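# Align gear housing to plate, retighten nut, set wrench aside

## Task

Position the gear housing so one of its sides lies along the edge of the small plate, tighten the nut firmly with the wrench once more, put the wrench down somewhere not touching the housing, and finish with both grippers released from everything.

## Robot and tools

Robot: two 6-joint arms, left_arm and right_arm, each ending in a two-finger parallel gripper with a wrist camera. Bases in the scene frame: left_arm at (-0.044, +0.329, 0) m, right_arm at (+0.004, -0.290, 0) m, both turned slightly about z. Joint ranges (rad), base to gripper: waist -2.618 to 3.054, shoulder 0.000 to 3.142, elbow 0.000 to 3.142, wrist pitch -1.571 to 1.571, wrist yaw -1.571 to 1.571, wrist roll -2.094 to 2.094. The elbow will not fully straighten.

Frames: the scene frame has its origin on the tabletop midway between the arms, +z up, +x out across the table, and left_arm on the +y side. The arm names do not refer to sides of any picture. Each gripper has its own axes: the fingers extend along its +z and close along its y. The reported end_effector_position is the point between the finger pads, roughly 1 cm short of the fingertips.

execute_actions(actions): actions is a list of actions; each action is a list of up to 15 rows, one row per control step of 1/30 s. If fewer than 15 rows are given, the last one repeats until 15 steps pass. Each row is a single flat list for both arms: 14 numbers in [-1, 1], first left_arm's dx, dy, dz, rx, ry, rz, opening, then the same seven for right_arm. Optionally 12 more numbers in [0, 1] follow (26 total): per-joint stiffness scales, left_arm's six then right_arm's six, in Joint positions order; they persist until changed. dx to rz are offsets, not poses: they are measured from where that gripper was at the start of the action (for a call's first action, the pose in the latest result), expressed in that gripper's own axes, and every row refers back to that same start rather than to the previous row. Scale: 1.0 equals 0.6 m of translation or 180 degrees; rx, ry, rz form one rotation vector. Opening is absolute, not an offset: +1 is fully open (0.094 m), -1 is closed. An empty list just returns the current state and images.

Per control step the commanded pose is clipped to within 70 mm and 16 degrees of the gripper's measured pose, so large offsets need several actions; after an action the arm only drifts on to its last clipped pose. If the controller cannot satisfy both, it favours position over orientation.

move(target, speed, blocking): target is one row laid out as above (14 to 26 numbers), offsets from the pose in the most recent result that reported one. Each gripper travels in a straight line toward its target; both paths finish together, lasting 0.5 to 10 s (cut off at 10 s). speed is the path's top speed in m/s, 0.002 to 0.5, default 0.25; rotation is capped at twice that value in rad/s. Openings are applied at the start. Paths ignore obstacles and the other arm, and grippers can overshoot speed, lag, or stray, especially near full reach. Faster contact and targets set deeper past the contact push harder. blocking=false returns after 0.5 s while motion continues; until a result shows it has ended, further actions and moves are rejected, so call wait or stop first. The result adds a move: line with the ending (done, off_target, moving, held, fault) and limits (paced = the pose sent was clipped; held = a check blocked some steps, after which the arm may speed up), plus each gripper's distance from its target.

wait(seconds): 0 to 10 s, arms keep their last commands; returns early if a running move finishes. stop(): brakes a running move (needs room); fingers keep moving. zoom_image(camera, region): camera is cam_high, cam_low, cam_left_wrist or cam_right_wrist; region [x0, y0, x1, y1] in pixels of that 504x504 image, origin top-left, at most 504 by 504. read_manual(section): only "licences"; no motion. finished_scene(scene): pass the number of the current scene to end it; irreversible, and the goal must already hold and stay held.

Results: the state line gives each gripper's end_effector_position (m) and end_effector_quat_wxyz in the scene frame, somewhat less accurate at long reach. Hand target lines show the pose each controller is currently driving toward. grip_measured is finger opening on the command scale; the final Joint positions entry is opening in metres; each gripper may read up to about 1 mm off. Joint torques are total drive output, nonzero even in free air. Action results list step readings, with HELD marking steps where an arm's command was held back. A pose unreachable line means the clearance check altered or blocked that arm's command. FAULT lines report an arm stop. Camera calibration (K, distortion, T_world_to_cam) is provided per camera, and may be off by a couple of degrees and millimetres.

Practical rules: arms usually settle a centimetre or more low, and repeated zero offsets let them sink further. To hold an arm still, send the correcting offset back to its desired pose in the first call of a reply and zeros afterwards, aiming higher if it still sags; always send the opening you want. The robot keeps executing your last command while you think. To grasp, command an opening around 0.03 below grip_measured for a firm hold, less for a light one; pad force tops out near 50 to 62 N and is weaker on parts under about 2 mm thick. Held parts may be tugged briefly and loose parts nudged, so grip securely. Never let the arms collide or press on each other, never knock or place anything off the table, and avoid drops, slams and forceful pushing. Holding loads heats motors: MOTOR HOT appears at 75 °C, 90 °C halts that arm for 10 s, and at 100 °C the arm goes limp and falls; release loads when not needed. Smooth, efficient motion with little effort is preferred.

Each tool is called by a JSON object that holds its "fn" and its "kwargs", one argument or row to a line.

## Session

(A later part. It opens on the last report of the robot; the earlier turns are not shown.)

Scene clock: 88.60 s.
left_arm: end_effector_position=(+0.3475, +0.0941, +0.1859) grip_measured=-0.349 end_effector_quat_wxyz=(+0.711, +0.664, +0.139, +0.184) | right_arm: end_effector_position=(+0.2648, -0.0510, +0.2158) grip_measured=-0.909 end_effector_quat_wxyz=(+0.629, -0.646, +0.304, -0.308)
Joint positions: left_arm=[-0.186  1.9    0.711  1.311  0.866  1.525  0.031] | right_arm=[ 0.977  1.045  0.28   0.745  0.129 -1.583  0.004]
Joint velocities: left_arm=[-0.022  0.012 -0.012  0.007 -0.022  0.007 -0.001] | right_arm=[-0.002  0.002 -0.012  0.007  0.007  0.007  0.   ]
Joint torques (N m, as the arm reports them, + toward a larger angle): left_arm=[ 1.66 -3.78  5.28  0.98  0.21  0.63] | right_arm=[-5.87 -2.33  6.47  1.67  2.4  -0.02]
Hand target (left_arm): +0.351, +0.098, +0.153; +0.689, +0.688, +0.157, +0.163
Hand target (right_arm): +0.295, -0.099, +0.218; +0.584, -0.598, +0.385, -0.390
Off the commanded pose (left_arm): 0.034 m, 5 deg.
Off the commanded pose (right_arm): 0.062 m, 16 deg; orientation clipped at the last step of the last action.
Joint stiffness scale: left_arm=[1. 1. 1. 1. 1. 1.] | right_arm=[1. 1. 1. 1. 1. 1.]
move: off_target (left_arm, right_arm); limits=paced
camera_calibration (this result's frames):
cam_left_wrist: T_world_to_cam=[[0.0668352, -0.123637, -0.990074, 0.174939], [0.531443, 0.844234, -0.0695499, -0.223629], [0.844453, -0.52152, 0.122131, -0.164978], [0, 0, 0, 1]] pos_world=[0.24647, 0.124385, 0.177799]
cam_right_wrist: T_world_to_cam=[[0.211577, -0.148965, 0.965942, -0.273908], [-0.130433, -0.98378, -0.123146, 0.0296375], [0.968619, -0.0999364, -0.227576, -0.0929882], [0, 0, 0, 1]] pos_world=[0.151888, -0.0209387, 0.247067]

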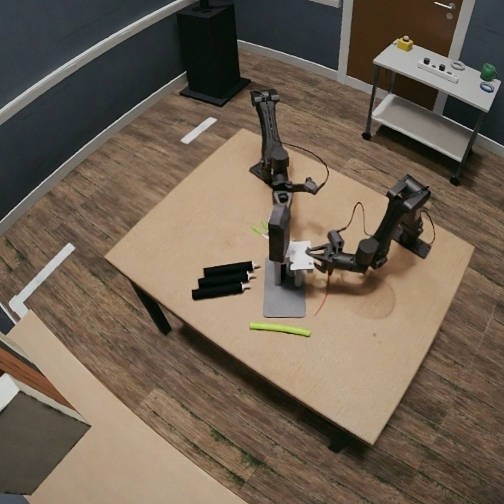

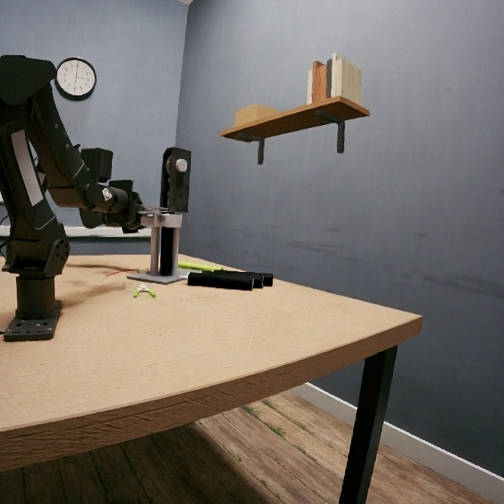

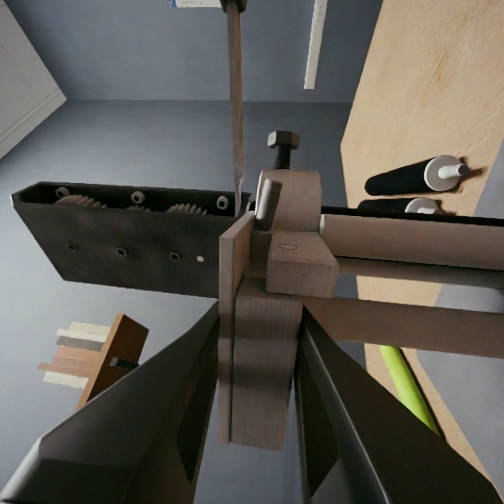

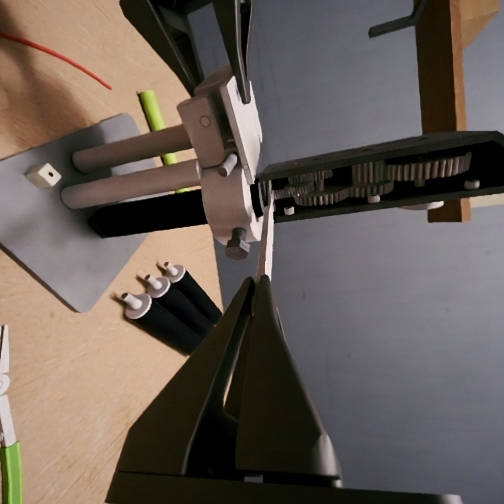

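{"fn": "move", "kwargs": {
  "target": [0,0,0,0.02,0.07,-0.015,0.4,0,0,0,0,-0.14,0,-0.92],
  "speed": 0.15
}}

{"fn": "move", "kwargs": {
  "target": [-0.05,0.01,0.035,0,0,0,0.4,0,-0.01,0,0,-0.14,0,-0.92],
  "speed": 0.15
}}

Scene clock: 91.10 s.
left_arm: end_effector_position=(+0.3513, +0.0947, +0.1829) grip_measured=+0.398 end_effector_quat_wxyz=(+0.673, +0.660, +0.238, +0.234) | right_arm: end_effector_position=(+0.2624, -0.0489, +0.2139) grip_measured=-0.907 end_effector_quat_wxyz=(+0.677, -0.699, +0.160, -0.166)
Joint positions: left_arm=[-0.275  1.775  0.629  1.165  0.561  1.548  0.066] | right_arm=[ 0.598  1.165  0.339  0.788 -0.68  -1.61   0.004]
Joint velocities: left_arm=[ 0.007  0.002 -0.017 -0.007  0.007  0.081 -0.001] | right_arm=[-0.007  0.007  0.002  0.007 -0.022 -0.037 -0.   ]
Joint torques (N m, as the arm reports them, + toward a larger angle): left_arm=[-0.77 -8.38  4.48  1.77 -0.09  0.  ] | right_arm=[-1.48 -1.68  7.66  1.41 -0.27  0.01]
Hand target (left_arm): +0.347, +0.094, +0.186; +0.674, +0.659, +0.238, +0.234
Hand target (right_arm): +0.265, -0.050, +0.215; +0.677, -0.700, +0.159, -0.161
Off the commanded pose (left_arm): 0.005 m, 0 deg.
Off the commanded pose (right_arm): 0.004 m, 1 deg.
Joint stiffness scale: left_arm=[1. 1. 1. 1. 1. 1.] | right_arm=[1. 1. 1. 1. 1. 1.]
move: done
camera_calibration (this result's frames):
cam_left_wrist: T_world_to_cam=[[0.00764043, -0.0948408, -0.995463, 0.190897], [0.330146, 0.939911, -0.0870142, -0.161533], [0.943899, -0.327983, 0.0384926, -0.205473], [0, 0, 0, 1]] pos_world=[0.245817, 0.10254, 0.183884]
cam_right_wrist: T_world_to_cam=[[0.257786, -0.0381496, 0.965449, -0.277784], [0.291798, -0.949489, -0.115432, -0.0795485], [0.921087, 0.311472, -0.233633, -0.0570248], [0, 0, 0, 1]] pos_world=[0.147346, -0.0683662, 0.245681]

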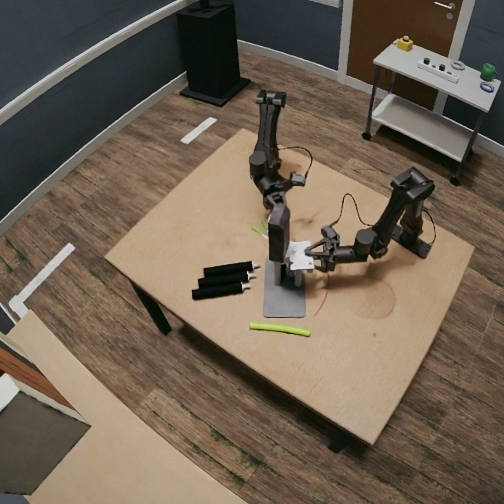

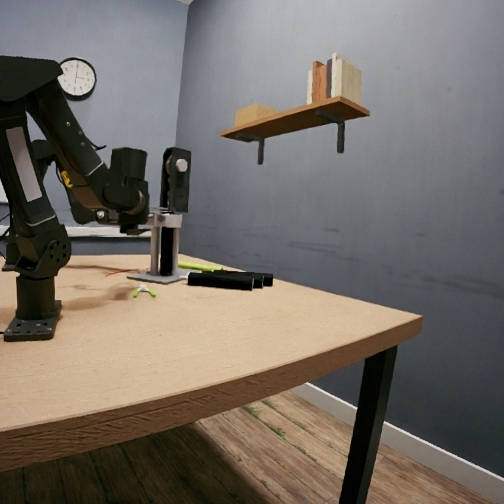

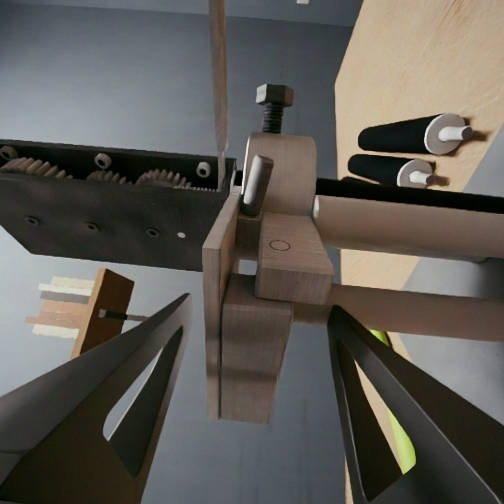

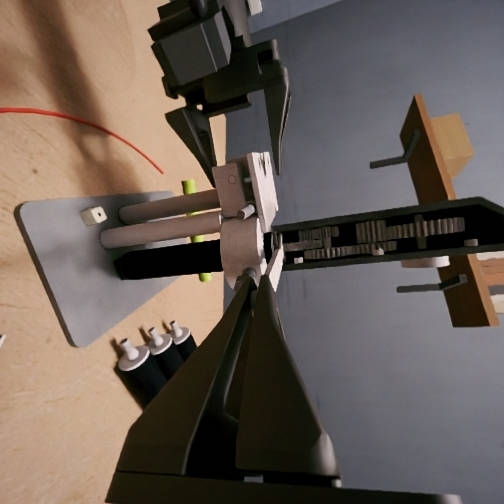

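Scene clock: 92.90 s.
left_arm: end_effector_position=(+0.3531, +0.0878, +0.1829) grip_measured=+0.398 end_effector_quat_wxyz=(+0.660, +0.649, +0.267, +0.269) | right_arm: end_effector_position=(+0.2634, -0.0488, +0.2145) grip_measured=-0.907 end_effector_quat_wxyz=(+0.691, -0.722, +0.022, -0.019)
Joint positions: left_arm=[-0.346  1.761  0.613  1.163  0.393  1.561  0.066] | right_arm=[ 0.418  1.429  0.563  0.724 -1.264 -1.703  0.004]
Joint velocities: left_arm=[-0.002  0.007  0.007 -0.022  0.051  0.022 -0.   ] | right_arm=[ 0.022 -0.002 -0.002 -0.007 -0.066 -0.007  0.001]
Joint torques (N m, as the arm reports them, + toward a larger angle): left_arm=[-4.7  -7.38  8.23  1.56  0.53 -0.09] | right_arm=[ 0.17 -3.58  8.2   1.07 -0.44 -0.04]
Hand target (left_arm): +0.340, +0.061, +0.190; +0.674, +0.659, +0.238, +0.234
Hand target (right_arm): +0.262, -0.047, +0.219; +0.693, -0.721, +0.008, -0.010
Off the commanded pose (left_arm): 0.031 m, 6 deg.
Off the commanded pose (right_arm): 0.005 m, 2 deg.
Joint stiffness scale: left_arm=[1. 1. 1. 1. 1. 1.] | right_arm=[1. 1. 1. 1. 1. 1.]
move: off_target (left_arm)
camera_calibration (this result's frames):
cam_left_wrist: T_world_to_cam=[[0.0215787, -0.0866015, -0.996009, 0.184641], [0.237902, 0.96807, -0.079018, -0.127049], [0.971049, -0.235247, 0.0414924, -0.227622], [0, 0, 0, 1]] pos_world=[0.247273, 0.085435, 0.18331]
cam_right_wrist: T_world_to_cam=[[0.27141, 0.0790112, 0.959215, -0.27517], [0.640594, -0.758639, -0.118767, -0.16156], [0.718314, 0.646702, -0.256516, 0.0168027], [0, 0, 0, 1]] pos_world=[0.166109, -0.111691, 0.24907]

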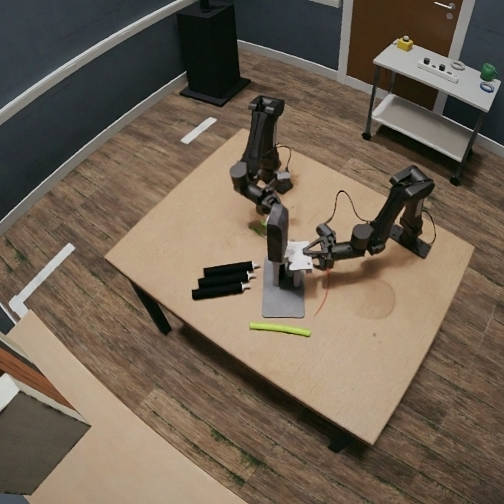

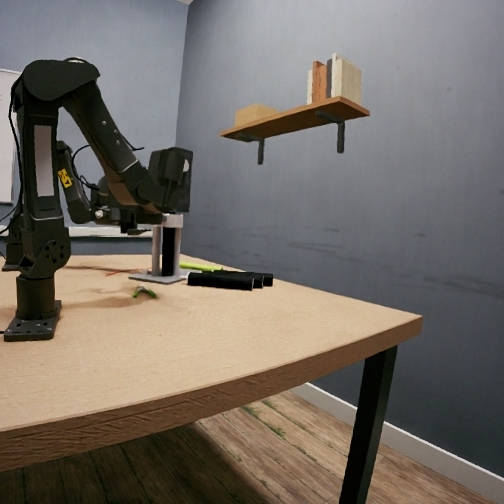

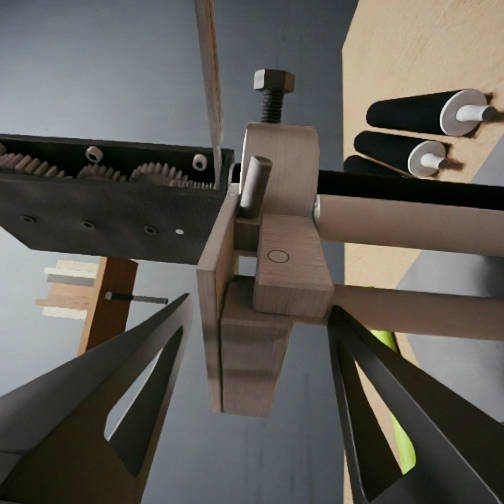

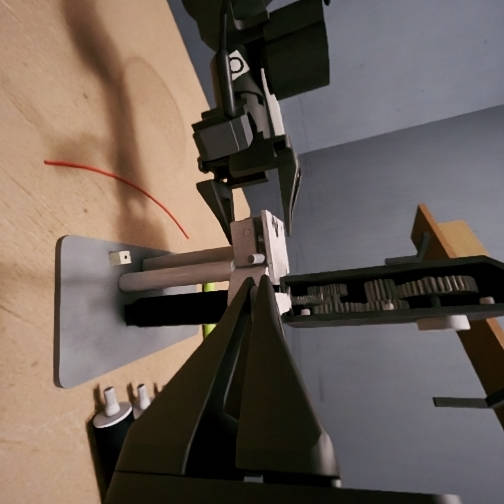

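Post blocked it. Back off, slide, then in.

{"fn": "move", "kwargs": {
  "target": [0,0,-0.03,0,-0.04,0,0.4,0,0,0,0,0,0,-1],
  "speed": 0.1
}}

{"fn": "move", "kwargs": {
  "target": [-0.06,0.005,0,0,0,0,0.4,0,0,0,0,0,0,-1],
  "speed": 0.1
}}

{"fn": "move", "kwargs": {
  "target": [0,0.02,0.065,-0.01,0,0,0.4,0,0,0,0,0,0,-1],
  "speed": 0.06
}}

Scene clock: 94.20 s.
left_arm: end_effector_position=(+0.3452, +0.0979, +0.1827) grip_measured=+0.398 end_effector_quat_wxyz=(+0.674, +0.665, +0.225, +0.229) | right_arm: end_effector_position=(+0.2634, -0.0488, +0.2142) grip_measured=-0.907 end_effector_quat_wxyz=(+0.691, -0.722, +0.021, -0.019)
Joint positions: left_arm=[-0.258  1.761  0.612  1.166  0.604  1.562  0.066] | right_arm=[ 0.418  1.429  0.564  0.719 -1.264 -1.708  0.004]
Joint velocities: left_arm=[-0.002 -0.007  0.002 -0.051 -0.037  0.037  0.001] | right_arm=[ 0.002 -0.012  0.007 -0.007 -0.007  0.022  0.001]
Joint torques (N m, as the arm reports them, + toward a larger angle): left_arm=[ 0.61 -7.86  3.73  1.9   0.1  -0.02] | right_arm=[ 0.06 -4.07  5.94  1.21 -0.12  0.03]
Hand target (left_arm): +0.341, +0.101, +0.183; +0.675, +0.665, +0.225, +0.228
Hand target (right_arm): +0.263, -0.049, +0.214; +0.691, -0.722, +0.022, -0.019
Off the commanded pose (left_arm): 0.006 m, 0 deg.
Off the commanded pose (right_arm): 0.000 m, 0 deg.
Joint stiffness scale: left_arm=[1. 1. 1. 1. 1. 1.] | right_arm=[1. 1. 1. 1. 1. 1.]
move: done
camera_calibration (this result's frames):
cam_left_wrist: T_world_to_cam=[[0.0142111, -0.0855539, -0.996232, 0.187973], [0.354949, 0.931875, -0.0749638, -0.172546], [0.934778, -0.352546, 0.0436103, -0.194024], [0, 0, 0, 1]] pos_world=[0.239943, 0.108471, 0.182792]
cam_right_wrist: T_world_to_cam=[[0.269458, 0.0802238, 0.959665, -0.274443], [0.64129, -0.758377, -0.116667, -0.162187], [0.718428, 0.646861, -0.255798, 0.0165629], [0, 0, 0, 1]] pos_world=[0.16606, -0.111696, 0.248688]

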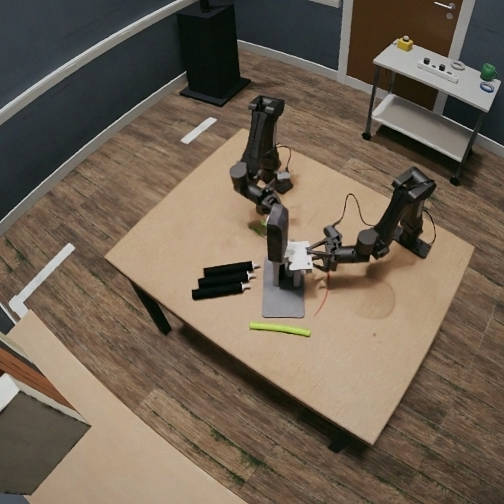

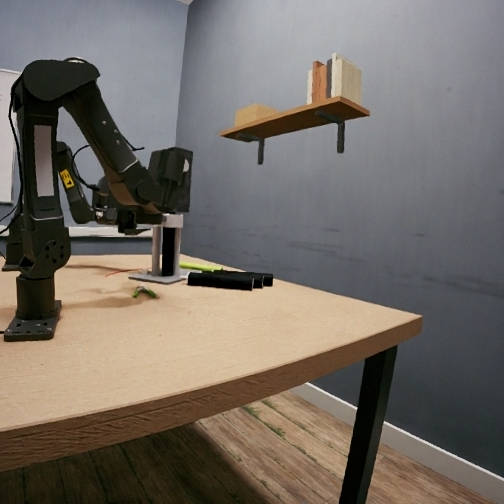

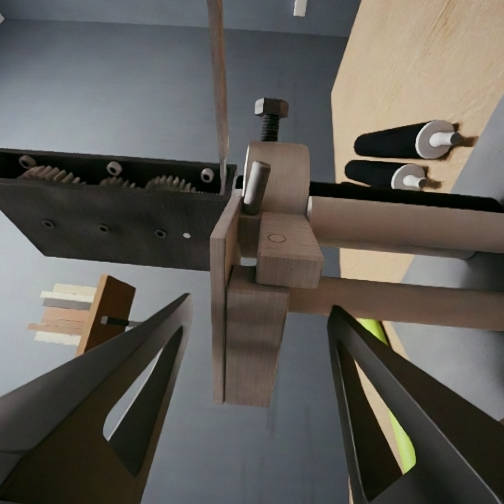

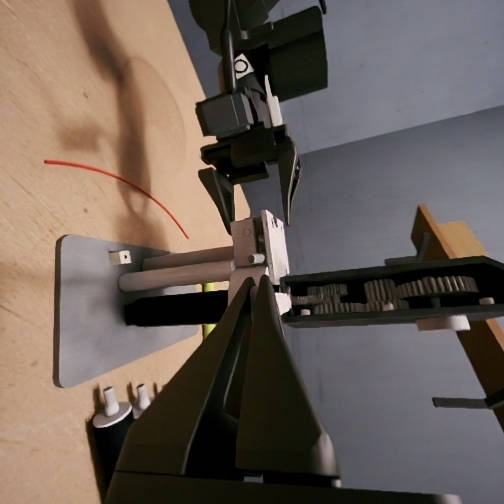

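Scene clock: 95.10 s.
left_arm: end_effector_position=(+0.3207, +0.0747, +0.1812) grip_measured=+0.398 end_effector_quat_wxyz=(+0.673, +0.668, +0.226, +0.225) | right_arm: end_effector_position=(+0.2634, -0.0488, +0.2142) grip_measured=-0.907 end_effector_quat_wxyz=(+0.691, -0.722, +0.021, -0.019)
Joint positions: left_arm=[-0.361  1.713  0.554  1.166  0.504  1.564  0.066] | right_arm=[ 0.418  1.429  0.564  0.719 -1.264 -1.708  0.004]
Joint velocities: left_arm=[-0.002  0.017 -0.012 -0.007  0.051  0.037 -0.   ] | right_arm=[ 0.017  0.002  0.002  0.022 -0.007 -0.11   0.   ]
Joint torques (N m, as the arm reports them, + toward a larger angle): left_arm=[-0.56 -8.23  4.26  1.87 -0.1  -0.01] | right_arm=[ 0.05 -4.1   5.97  1.18 -0.12  0.01]
Hand target (left_arm): +0.317, +0.076, +0.186; +0.675, +0.665, +0.225, +0.229
Hand target (right_arm): +0.263, -0.049, +0.214; +0.691, -0.722, +0.021, -0.019
Off the commanded pose (left_arm): 0.006 m, 1 deg.
Off the commanded pose (right_arm): 0.000 m, 0 deg.
Joint stiffness scale: left_arm=[1. 1. 1. 1. 1. 1.] | right_arm=[1. 1. 1. 1. 1. 1.]
move: done
camera_calibration (this result's frames):
cam_left_wrist: T_world_to_cam=[[0.0060128, -0.0818433, -0.996627, 0.187237], [0.358253, 0.930666, -0.0742652, -0.14345], [0.933605, -0.356598, 0.0349165, -0.176953], [0, 0, 0, 1]] pos_world=[0.215469, 0.085727, 0.18213]
cam_right_wrist: T_world_to_cam=[[0.269458, 0.0802238, 0.959665, -0.274443], [0.64129, -0.758377, -0.116667, -0.162187], [0.718428, 0.646861, -0.255798, 0.0165629], [0, 0, 0, 1]] pos_world=[0.16606, -0.111696, 0.248688]

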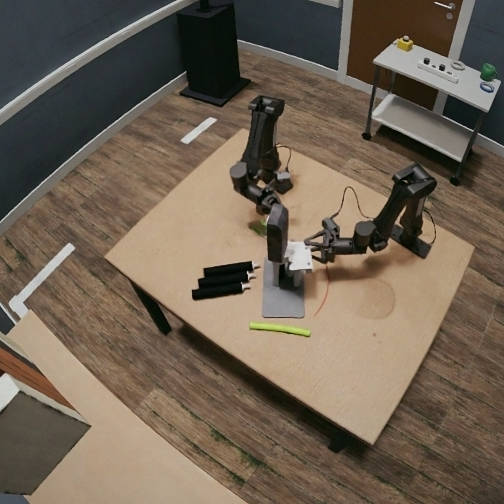

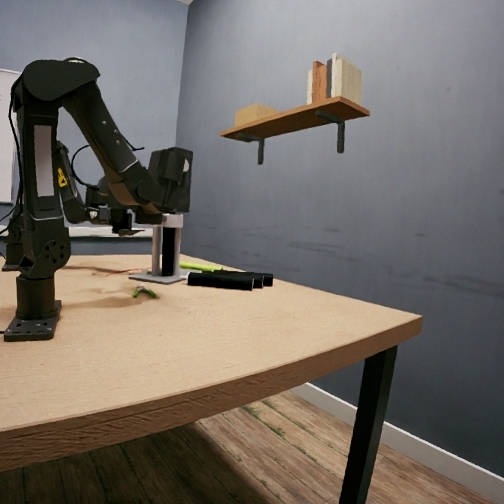

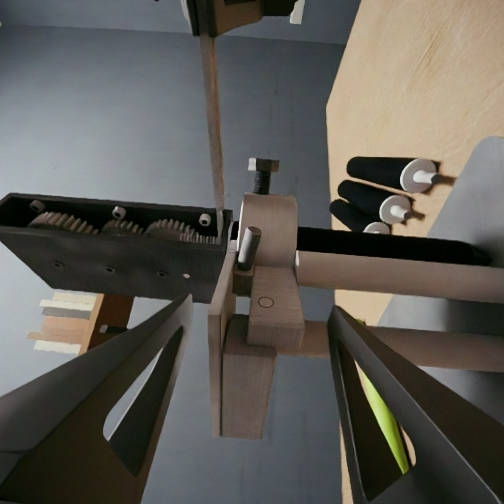

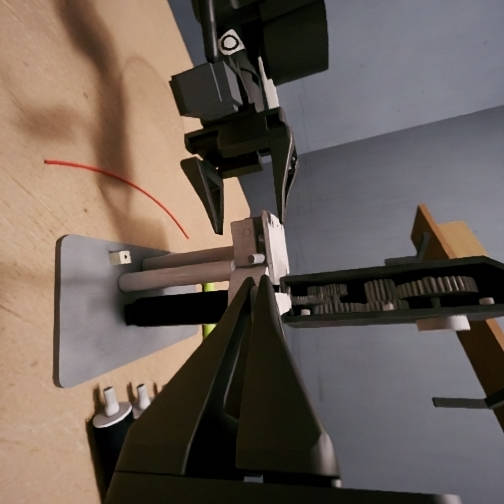

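Scene clock: 96.03 s.
left_arm: end_effector_position=(+0.3363, +0.0511, +0.1839) grip_measured=+0.398 end_effector_quat_wxyz=(+0.676, +0.665, +0.223, +0.226) | right_arm: end_effector_position=(+0.2634, -0.0488, +0.2142) grip_measured=-0.907 end_effector_quat_wxyz=(+0.691, -0.722, +0.021, -0.019)
Joint positions: left_arm=[-0.409  1.789  0.654  1.154  0.46   1.56   0.066] | right_arm=[ 0.418  1.429  0.564  0.719 -1.264 -1.708  0.004]
Joint velocities: left_arm=[-0.007 -0.002 -0.002 -0.007  0.007  0.051  0.   ] | right_arm=[-0.012 -0.007 -0.002 -0.037 -0.022 -0.037 -0.   ]
Joint torques (N m, as the arm reports them, + toward a larger angle): left_arm=[-1.15 -6.18  9.32  1.79 -0.15 -0.1 ] | right_arm=[ 0.03 -4.16  6.    1.2  -0.13  0.01]
Hand target (left_arm): +0.344, +0.044, +0.194; +0.683, +0.657, +0.223, +0.229
Hand target (right_arm): +0.263, -0.049, +0.214; +0.691, -0.722, +0.021, -0.019
Off the commanded pose (left_arm): 0.014 m, 1 deg.
Off the commanded pose (right_arm): 0.000 m, 0 deg.
Joint stiffness scale: left_arm=[1. 1. 1. 1. 1. 1.] | right_arm=[1. 1. 1. 1. 1. 1.]
move: off_target (left_arm)
camera_calibration (this result's frames):
cam_left_wrist: T_world_to_cam=[[0.0127139, -0.0895611, -0.9959, 0.185933], [0.362385, 0.928684, -0.07889, -0.127315], [0.931942, -0.359896, 0.0442628, -0.201047], [0, 0, 0, 1]] pos_world=[0.231137, 0.0625311, 0.184026]
cam_right_wrist: T_world_to_cam=[[0.269458, 0.0802238, 0.959665, -0.274443], [0.64129, -0.758377, -0.116667, -0.162187], [0.718428, 0.646861, -0.255798, 0.0165629], [0, 0, 0, 1]] pos_world=[0.16606, -0.111696, 0.248688]

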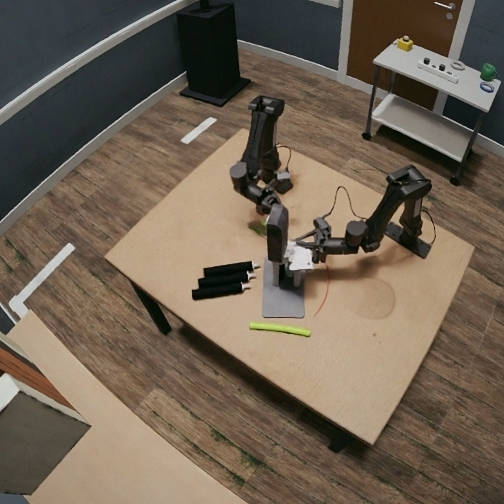

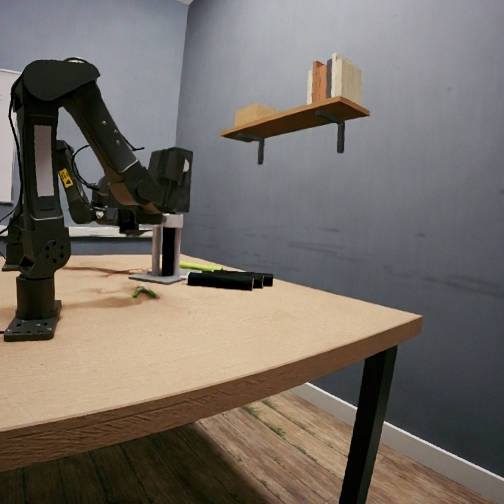

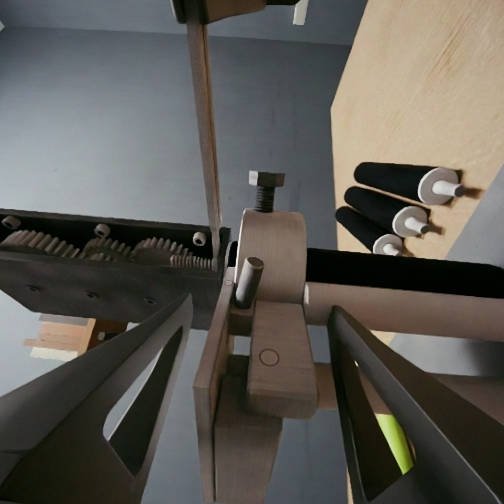

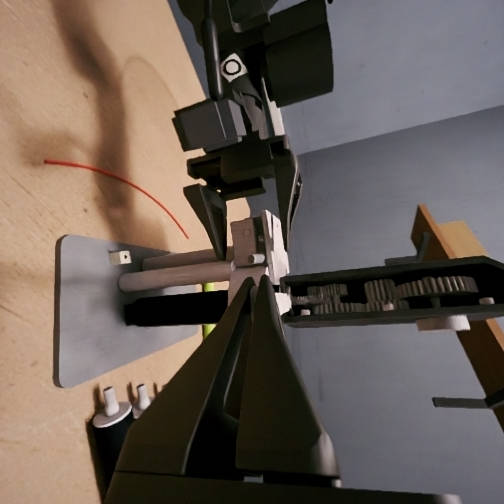

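{"fn": "move", "kwargs": {
  "target": [0,0,0,0,0,0,-0.5,0.015,0,0,0,0,0,-1]
}}

{"fn": "move", "kwargs": {
  "target": [0,-0.03,-0.01,0,0,0,-0.5,0.07,0,-0.04,0,0.05,0,-1],
  "speed": 0.03
}}

Scene clock: 96.83 s.
left_arm: end_effector_position=(+0.3363, +0.0510, +0.1832) grip_measured=-0.128 end_effector_quat_wxyz=(+0.676, +0.665, +0.223, +0.225) | right_arm: end_effector_position=(+0.2642, -0.0499, +0.2118) grip_measured=-0.907 end_effector_quat_wxyz=(+0.692, -0.722, +0.015, -0.020)
Joint positions: left_arm=[-0.409  1.791  0.654  1.154  0.461  1.561  0.041] | right_arm=[ 0.412  1.445  0.564  0.734 -1.278 -1.72   0.004]
Joint velocities: left_arm=[-0.007 -0.012 -0.002 -0.007 -0.007 -0.022 -0.   ] | right_arm=[-0.007  0.002 -0.002  0.007  0.022 -0.007  0.   ]
Joint torques (N m, as the arm reports them, + toward a larger angle): left_arm=[ 0.02 -7.19  5.7   1.87  0.    0.02] | right_arm=[-0.36 -2.87  8.37  1.08 -0.08  0.09]
Hand target (left_arm): +0.336, +0.051, +0.184; +0.677, +0.665, +0.223, +0.226
Hand target (right_arm): +0.272, -0.049, +0.214; +0.691, -0.722, +0.022, -0.020
Off the commanded pose (left_arm): 0.001 m, 0 deg.
Off the commanded pose (right_arm): 0.009 m, 1 deg.
Joint stiffness scale: left_arm=[1. 1. 1. 1. 1. 1.] | right_arm=[1. 1. 1. 1. 1. 1.]
move: done
camera_calibration (this result's frames):
cam_left_wrist: T_world_to_cam=[[0.0115974, -0.0886486, -0.995995, 0.185591], [0.363004, 0.928482, -0.0784127, -0.127529], [0.931715, -0.360641, 0.0429478, -0.200689], [0, 0, 0, 1]] pos_world=[0.231126, 0.0624844, 0.183467]
cam_right_wrist: T_world_to_cam=[[0.259405, 0.0812167, 0.962348, -0.270159], [0.64815, -0.75336, -0.111132, -0.166558], [0.715968, 0.652574, -0.248066, 0.0154209], [0, 0, 0, 1]] pos_world=[0.166995, -0.1136, 0.245303]

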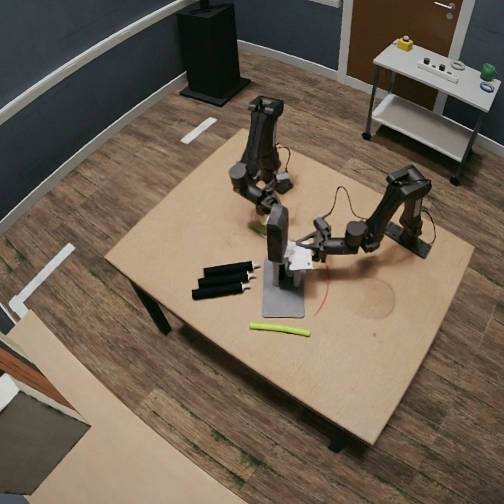

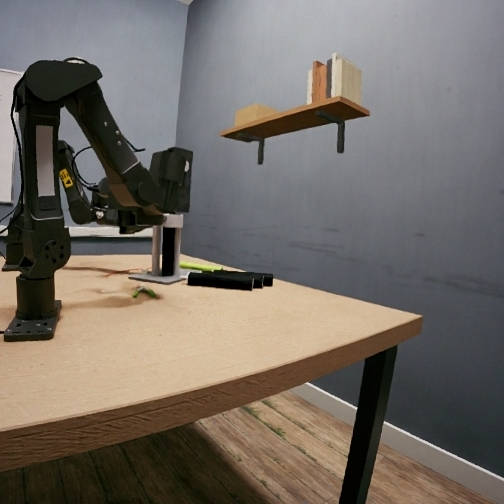

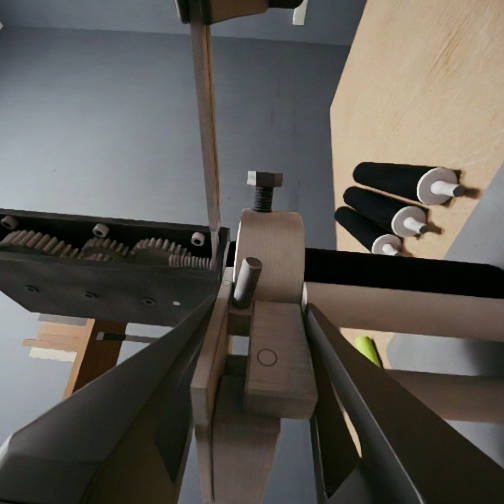

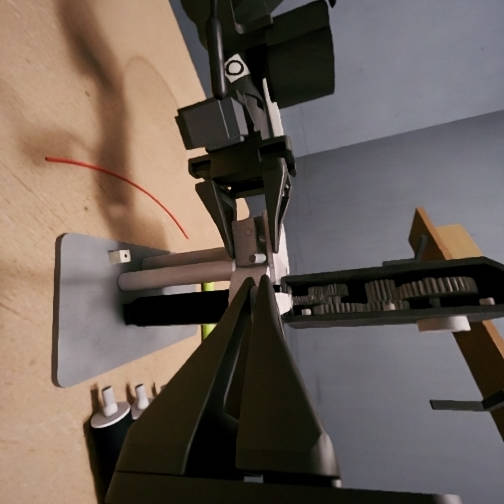

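Scene clock: 99.67 s.
left_arm: end_effector_position=(+0.3356, +0.0489, +0.1820) grip_measured=-0.127 end_effector_quat_wxyz=(+0.686, +0.658, +0.211, +0.229) | right_arm: end_effector_position=(+0.2701, -0.0586, +0.2116) grip_measured=-0.907 end_effector_quat_wxyz=(+0.694, -0.719, +0.017, -0.026)
Joint positions: left_arm=[-0.41   1.831  0.651  1.232  0.472  1.56   0.041] | right_arm=[ 0.376  1.46   0.564  0.762 -1.303 -1.714  0.004]
Joint velocities: left_arm=[ 0.002 -0.022 -0.002  0.081  0.007 -0.022 -0.001] | right_arm=[-0.027 -0.007  0.017 -0.066 -0.037  0.037  0.001]
Joint torques (N m, as the arm reports them, + toward a larger angle): left_arm=[ 0.85 -6.07  2.37  2.04 -0.05  0.04] | right_arm=[-6.51 -3.64  7.42  1.19  0.81  0.16]
Hand target (left_arm): +0.333, +0.055, +0.165; +0.676, +0.665, +0.223, +0.225
Hand target (right_arm): +0.302, -0.078, +0.214; +0.688, -0.718, +0.069, -0.076
Off the commanded pose (left_arm): 0.018 m, 2 deg.
Off the commanded pose (right_arm): 0.039 m, 8 deg.
Joint stiffness scale: left_arm=[1. 1. 1. 1. 1. 1.] | right_arm=[1. 1. 1. 1. 1. 1.]
move: off_target (left_arm, right_arm)
camera_calibration (this result's frames):
cam_left_wrist: T_world_to_cam=[[0.0405197, -0.104381, -0.993712, 0.174821], [0.376741, 0.922721, -0.0815619, -0.129195], [0.925432, -0.371067, 0.0767129, -0.204244], [0, 0, 0, 1]] pos_world=[0.230603, 0.0616702, 0.178852]
cam_right_wrist: T_world_to_cam=[[0.253967, 0.0717981, 0.964544, -0.270229], [0.640431, -0.759795, -0.11207, -0.175058], [0.724809, 0.646186, -0.238945, 0.0121787], [0, 0, 0, 1]] pos_world=[0.171915, -0.121476, 0.243939]

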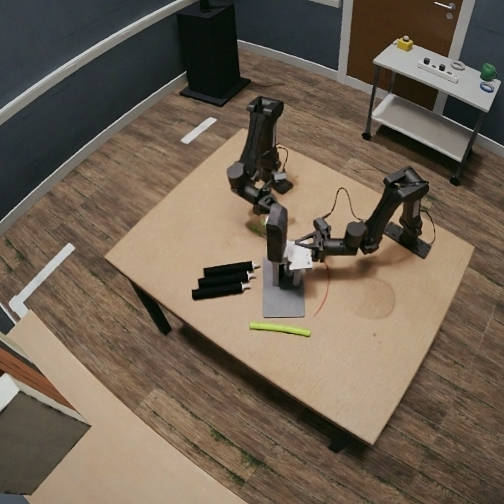

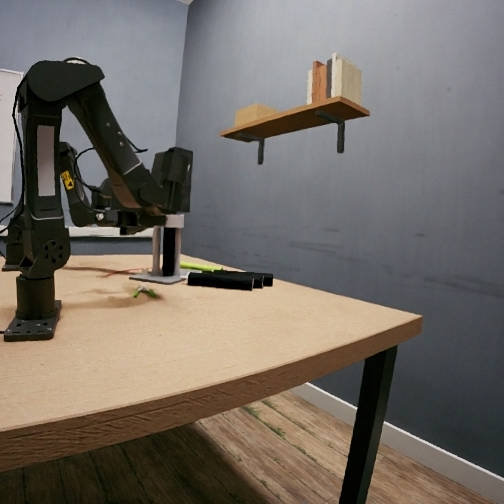

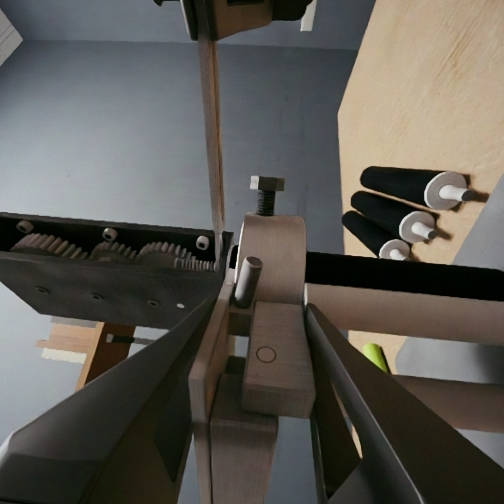

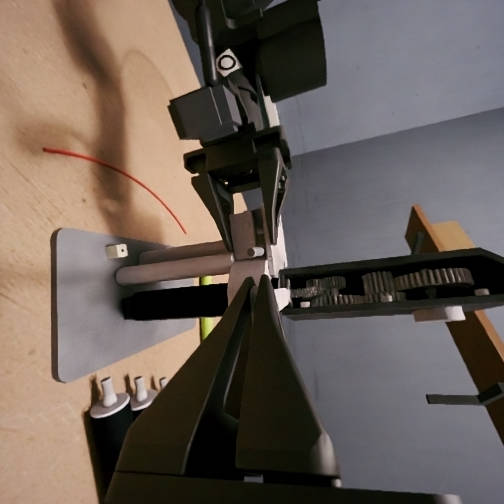

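{"fn": "move", "kwargs": {
  "target": [0,-0.03,-0.03,0,0,0,-0.5,0.095,0,-0.055,0,0.085,0,-1],
  "speed": 0.05
}}

{"fn": "zoom_image", "kwargs": {
  "camera": "cam_right_wrist",
  "region": [230, 230, 350, 340]
}}

Scene clock: 102.67 s.
left_arm: end_effector_position=(+0.3336, +0.0453, +0.1820) grip_measured=-0.117 end_effector_quat_wxyz=(+0.694, +0.652, +0.196, +0.233) | right_arm: end_effector_position=(+0.2769, -0.0683, +0.2133) grip_measured=-0.907 end_effector_quat_wxyz=(+0.695, -0.717, +0.030, -0.034)
Joint positions: left_arm=[-0.416  1.861  0.651  1.291  0.482  1.566  0.041] | right_arm=[ 0.339  1.46   0.564  0.775 -1.312 -1.695  0.004]
Joint velocities: left_arm=[-0.007 -0.007 -0.002 -0.022  0.051 -0.007 -0.001] | right_arm=[ 0.002 -0.017  0.017 -0.037 -0.007 -0.066  0.001]
Joint torques (N m, as the arm reports them, + toward a larger angle): left_arm=[ 2.97 -6.87 -1.1   2.33  0.15 -0.07] | right_arm=[-8.84 -4.52  5.69  1.43  1.56  0.19]
Hand target (left_arm): +0.326, +0.061, +0.164; +0.685, +0.658, +0.211, +0.229
Hand target (right_arm): +0.320, -0.099, +0.215; +0.684, -0.711, +0.107, -0.119
Off the commanded pose (left_arm): 0.027 m, 2 deg.
Off the commanded pose (right_arm): 0.055 m, 14 deg.
Joint stiffness scale: left_arm=[1. 1. 1. 1. 1. 1.] | right_arm=[1. 1. 1. 1. 1. 1.]
move: off_target (left_arm, right_arm)
camera_calibration (this result's frames):
cam_left_wrist: T_world_to_cam=[[0.0694799, -0.114309, -0.991013, 0.164843], [0.392553, 0.9164, -0.0781804, -0.130725], [0.917101, -0.383594, 0.108544, -0.206147], [0, 0, 0, 1]] pos_world=[0.228921, 0.0595626, 0.175517]
cam_right_wrist: T_world_to_cam=[[0.262062, 0.059732, 0.963201, -0.275701], [0.618034, -0.776944, -0.11997, -0.179923], [0.741187, 0.62673, -0.240524, 0.00833688], [0, 0, 0, 1]] pos_world=[0.17727, -0.128547, 0.245975]

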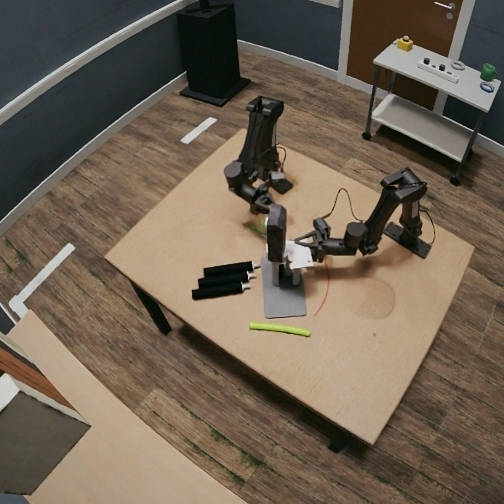

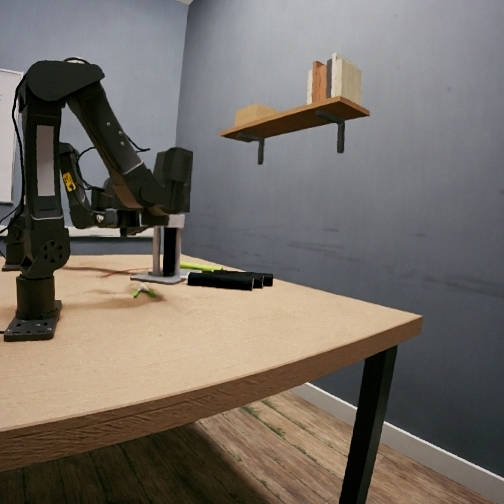

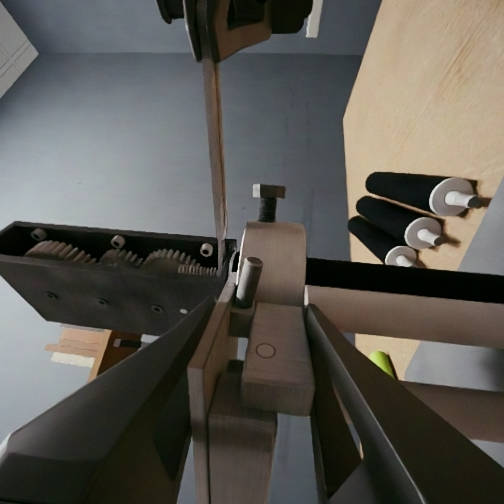

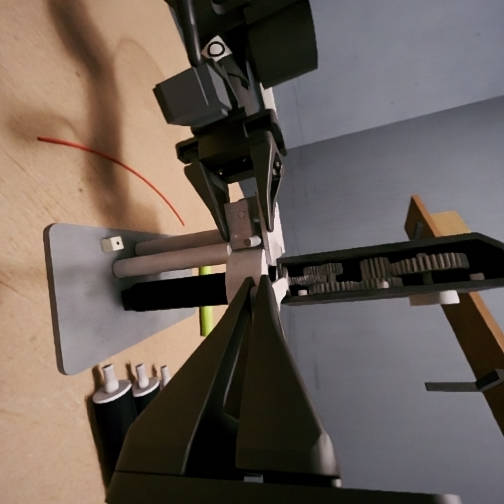

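Region (230, 230, 350, 340) of cam_right_wrist's 504x504 image, scaled by 4.200, with more detail than that image has; it fills the top 462 rows of this view, and the rest is white.

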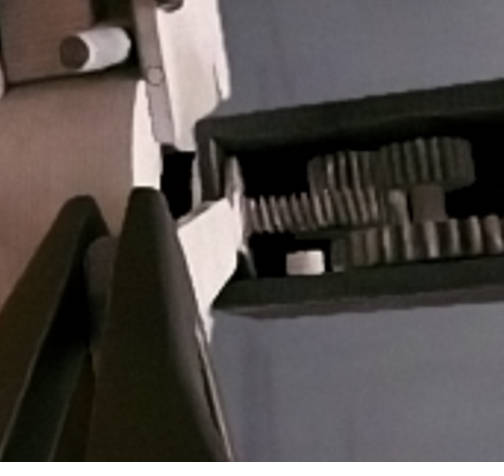

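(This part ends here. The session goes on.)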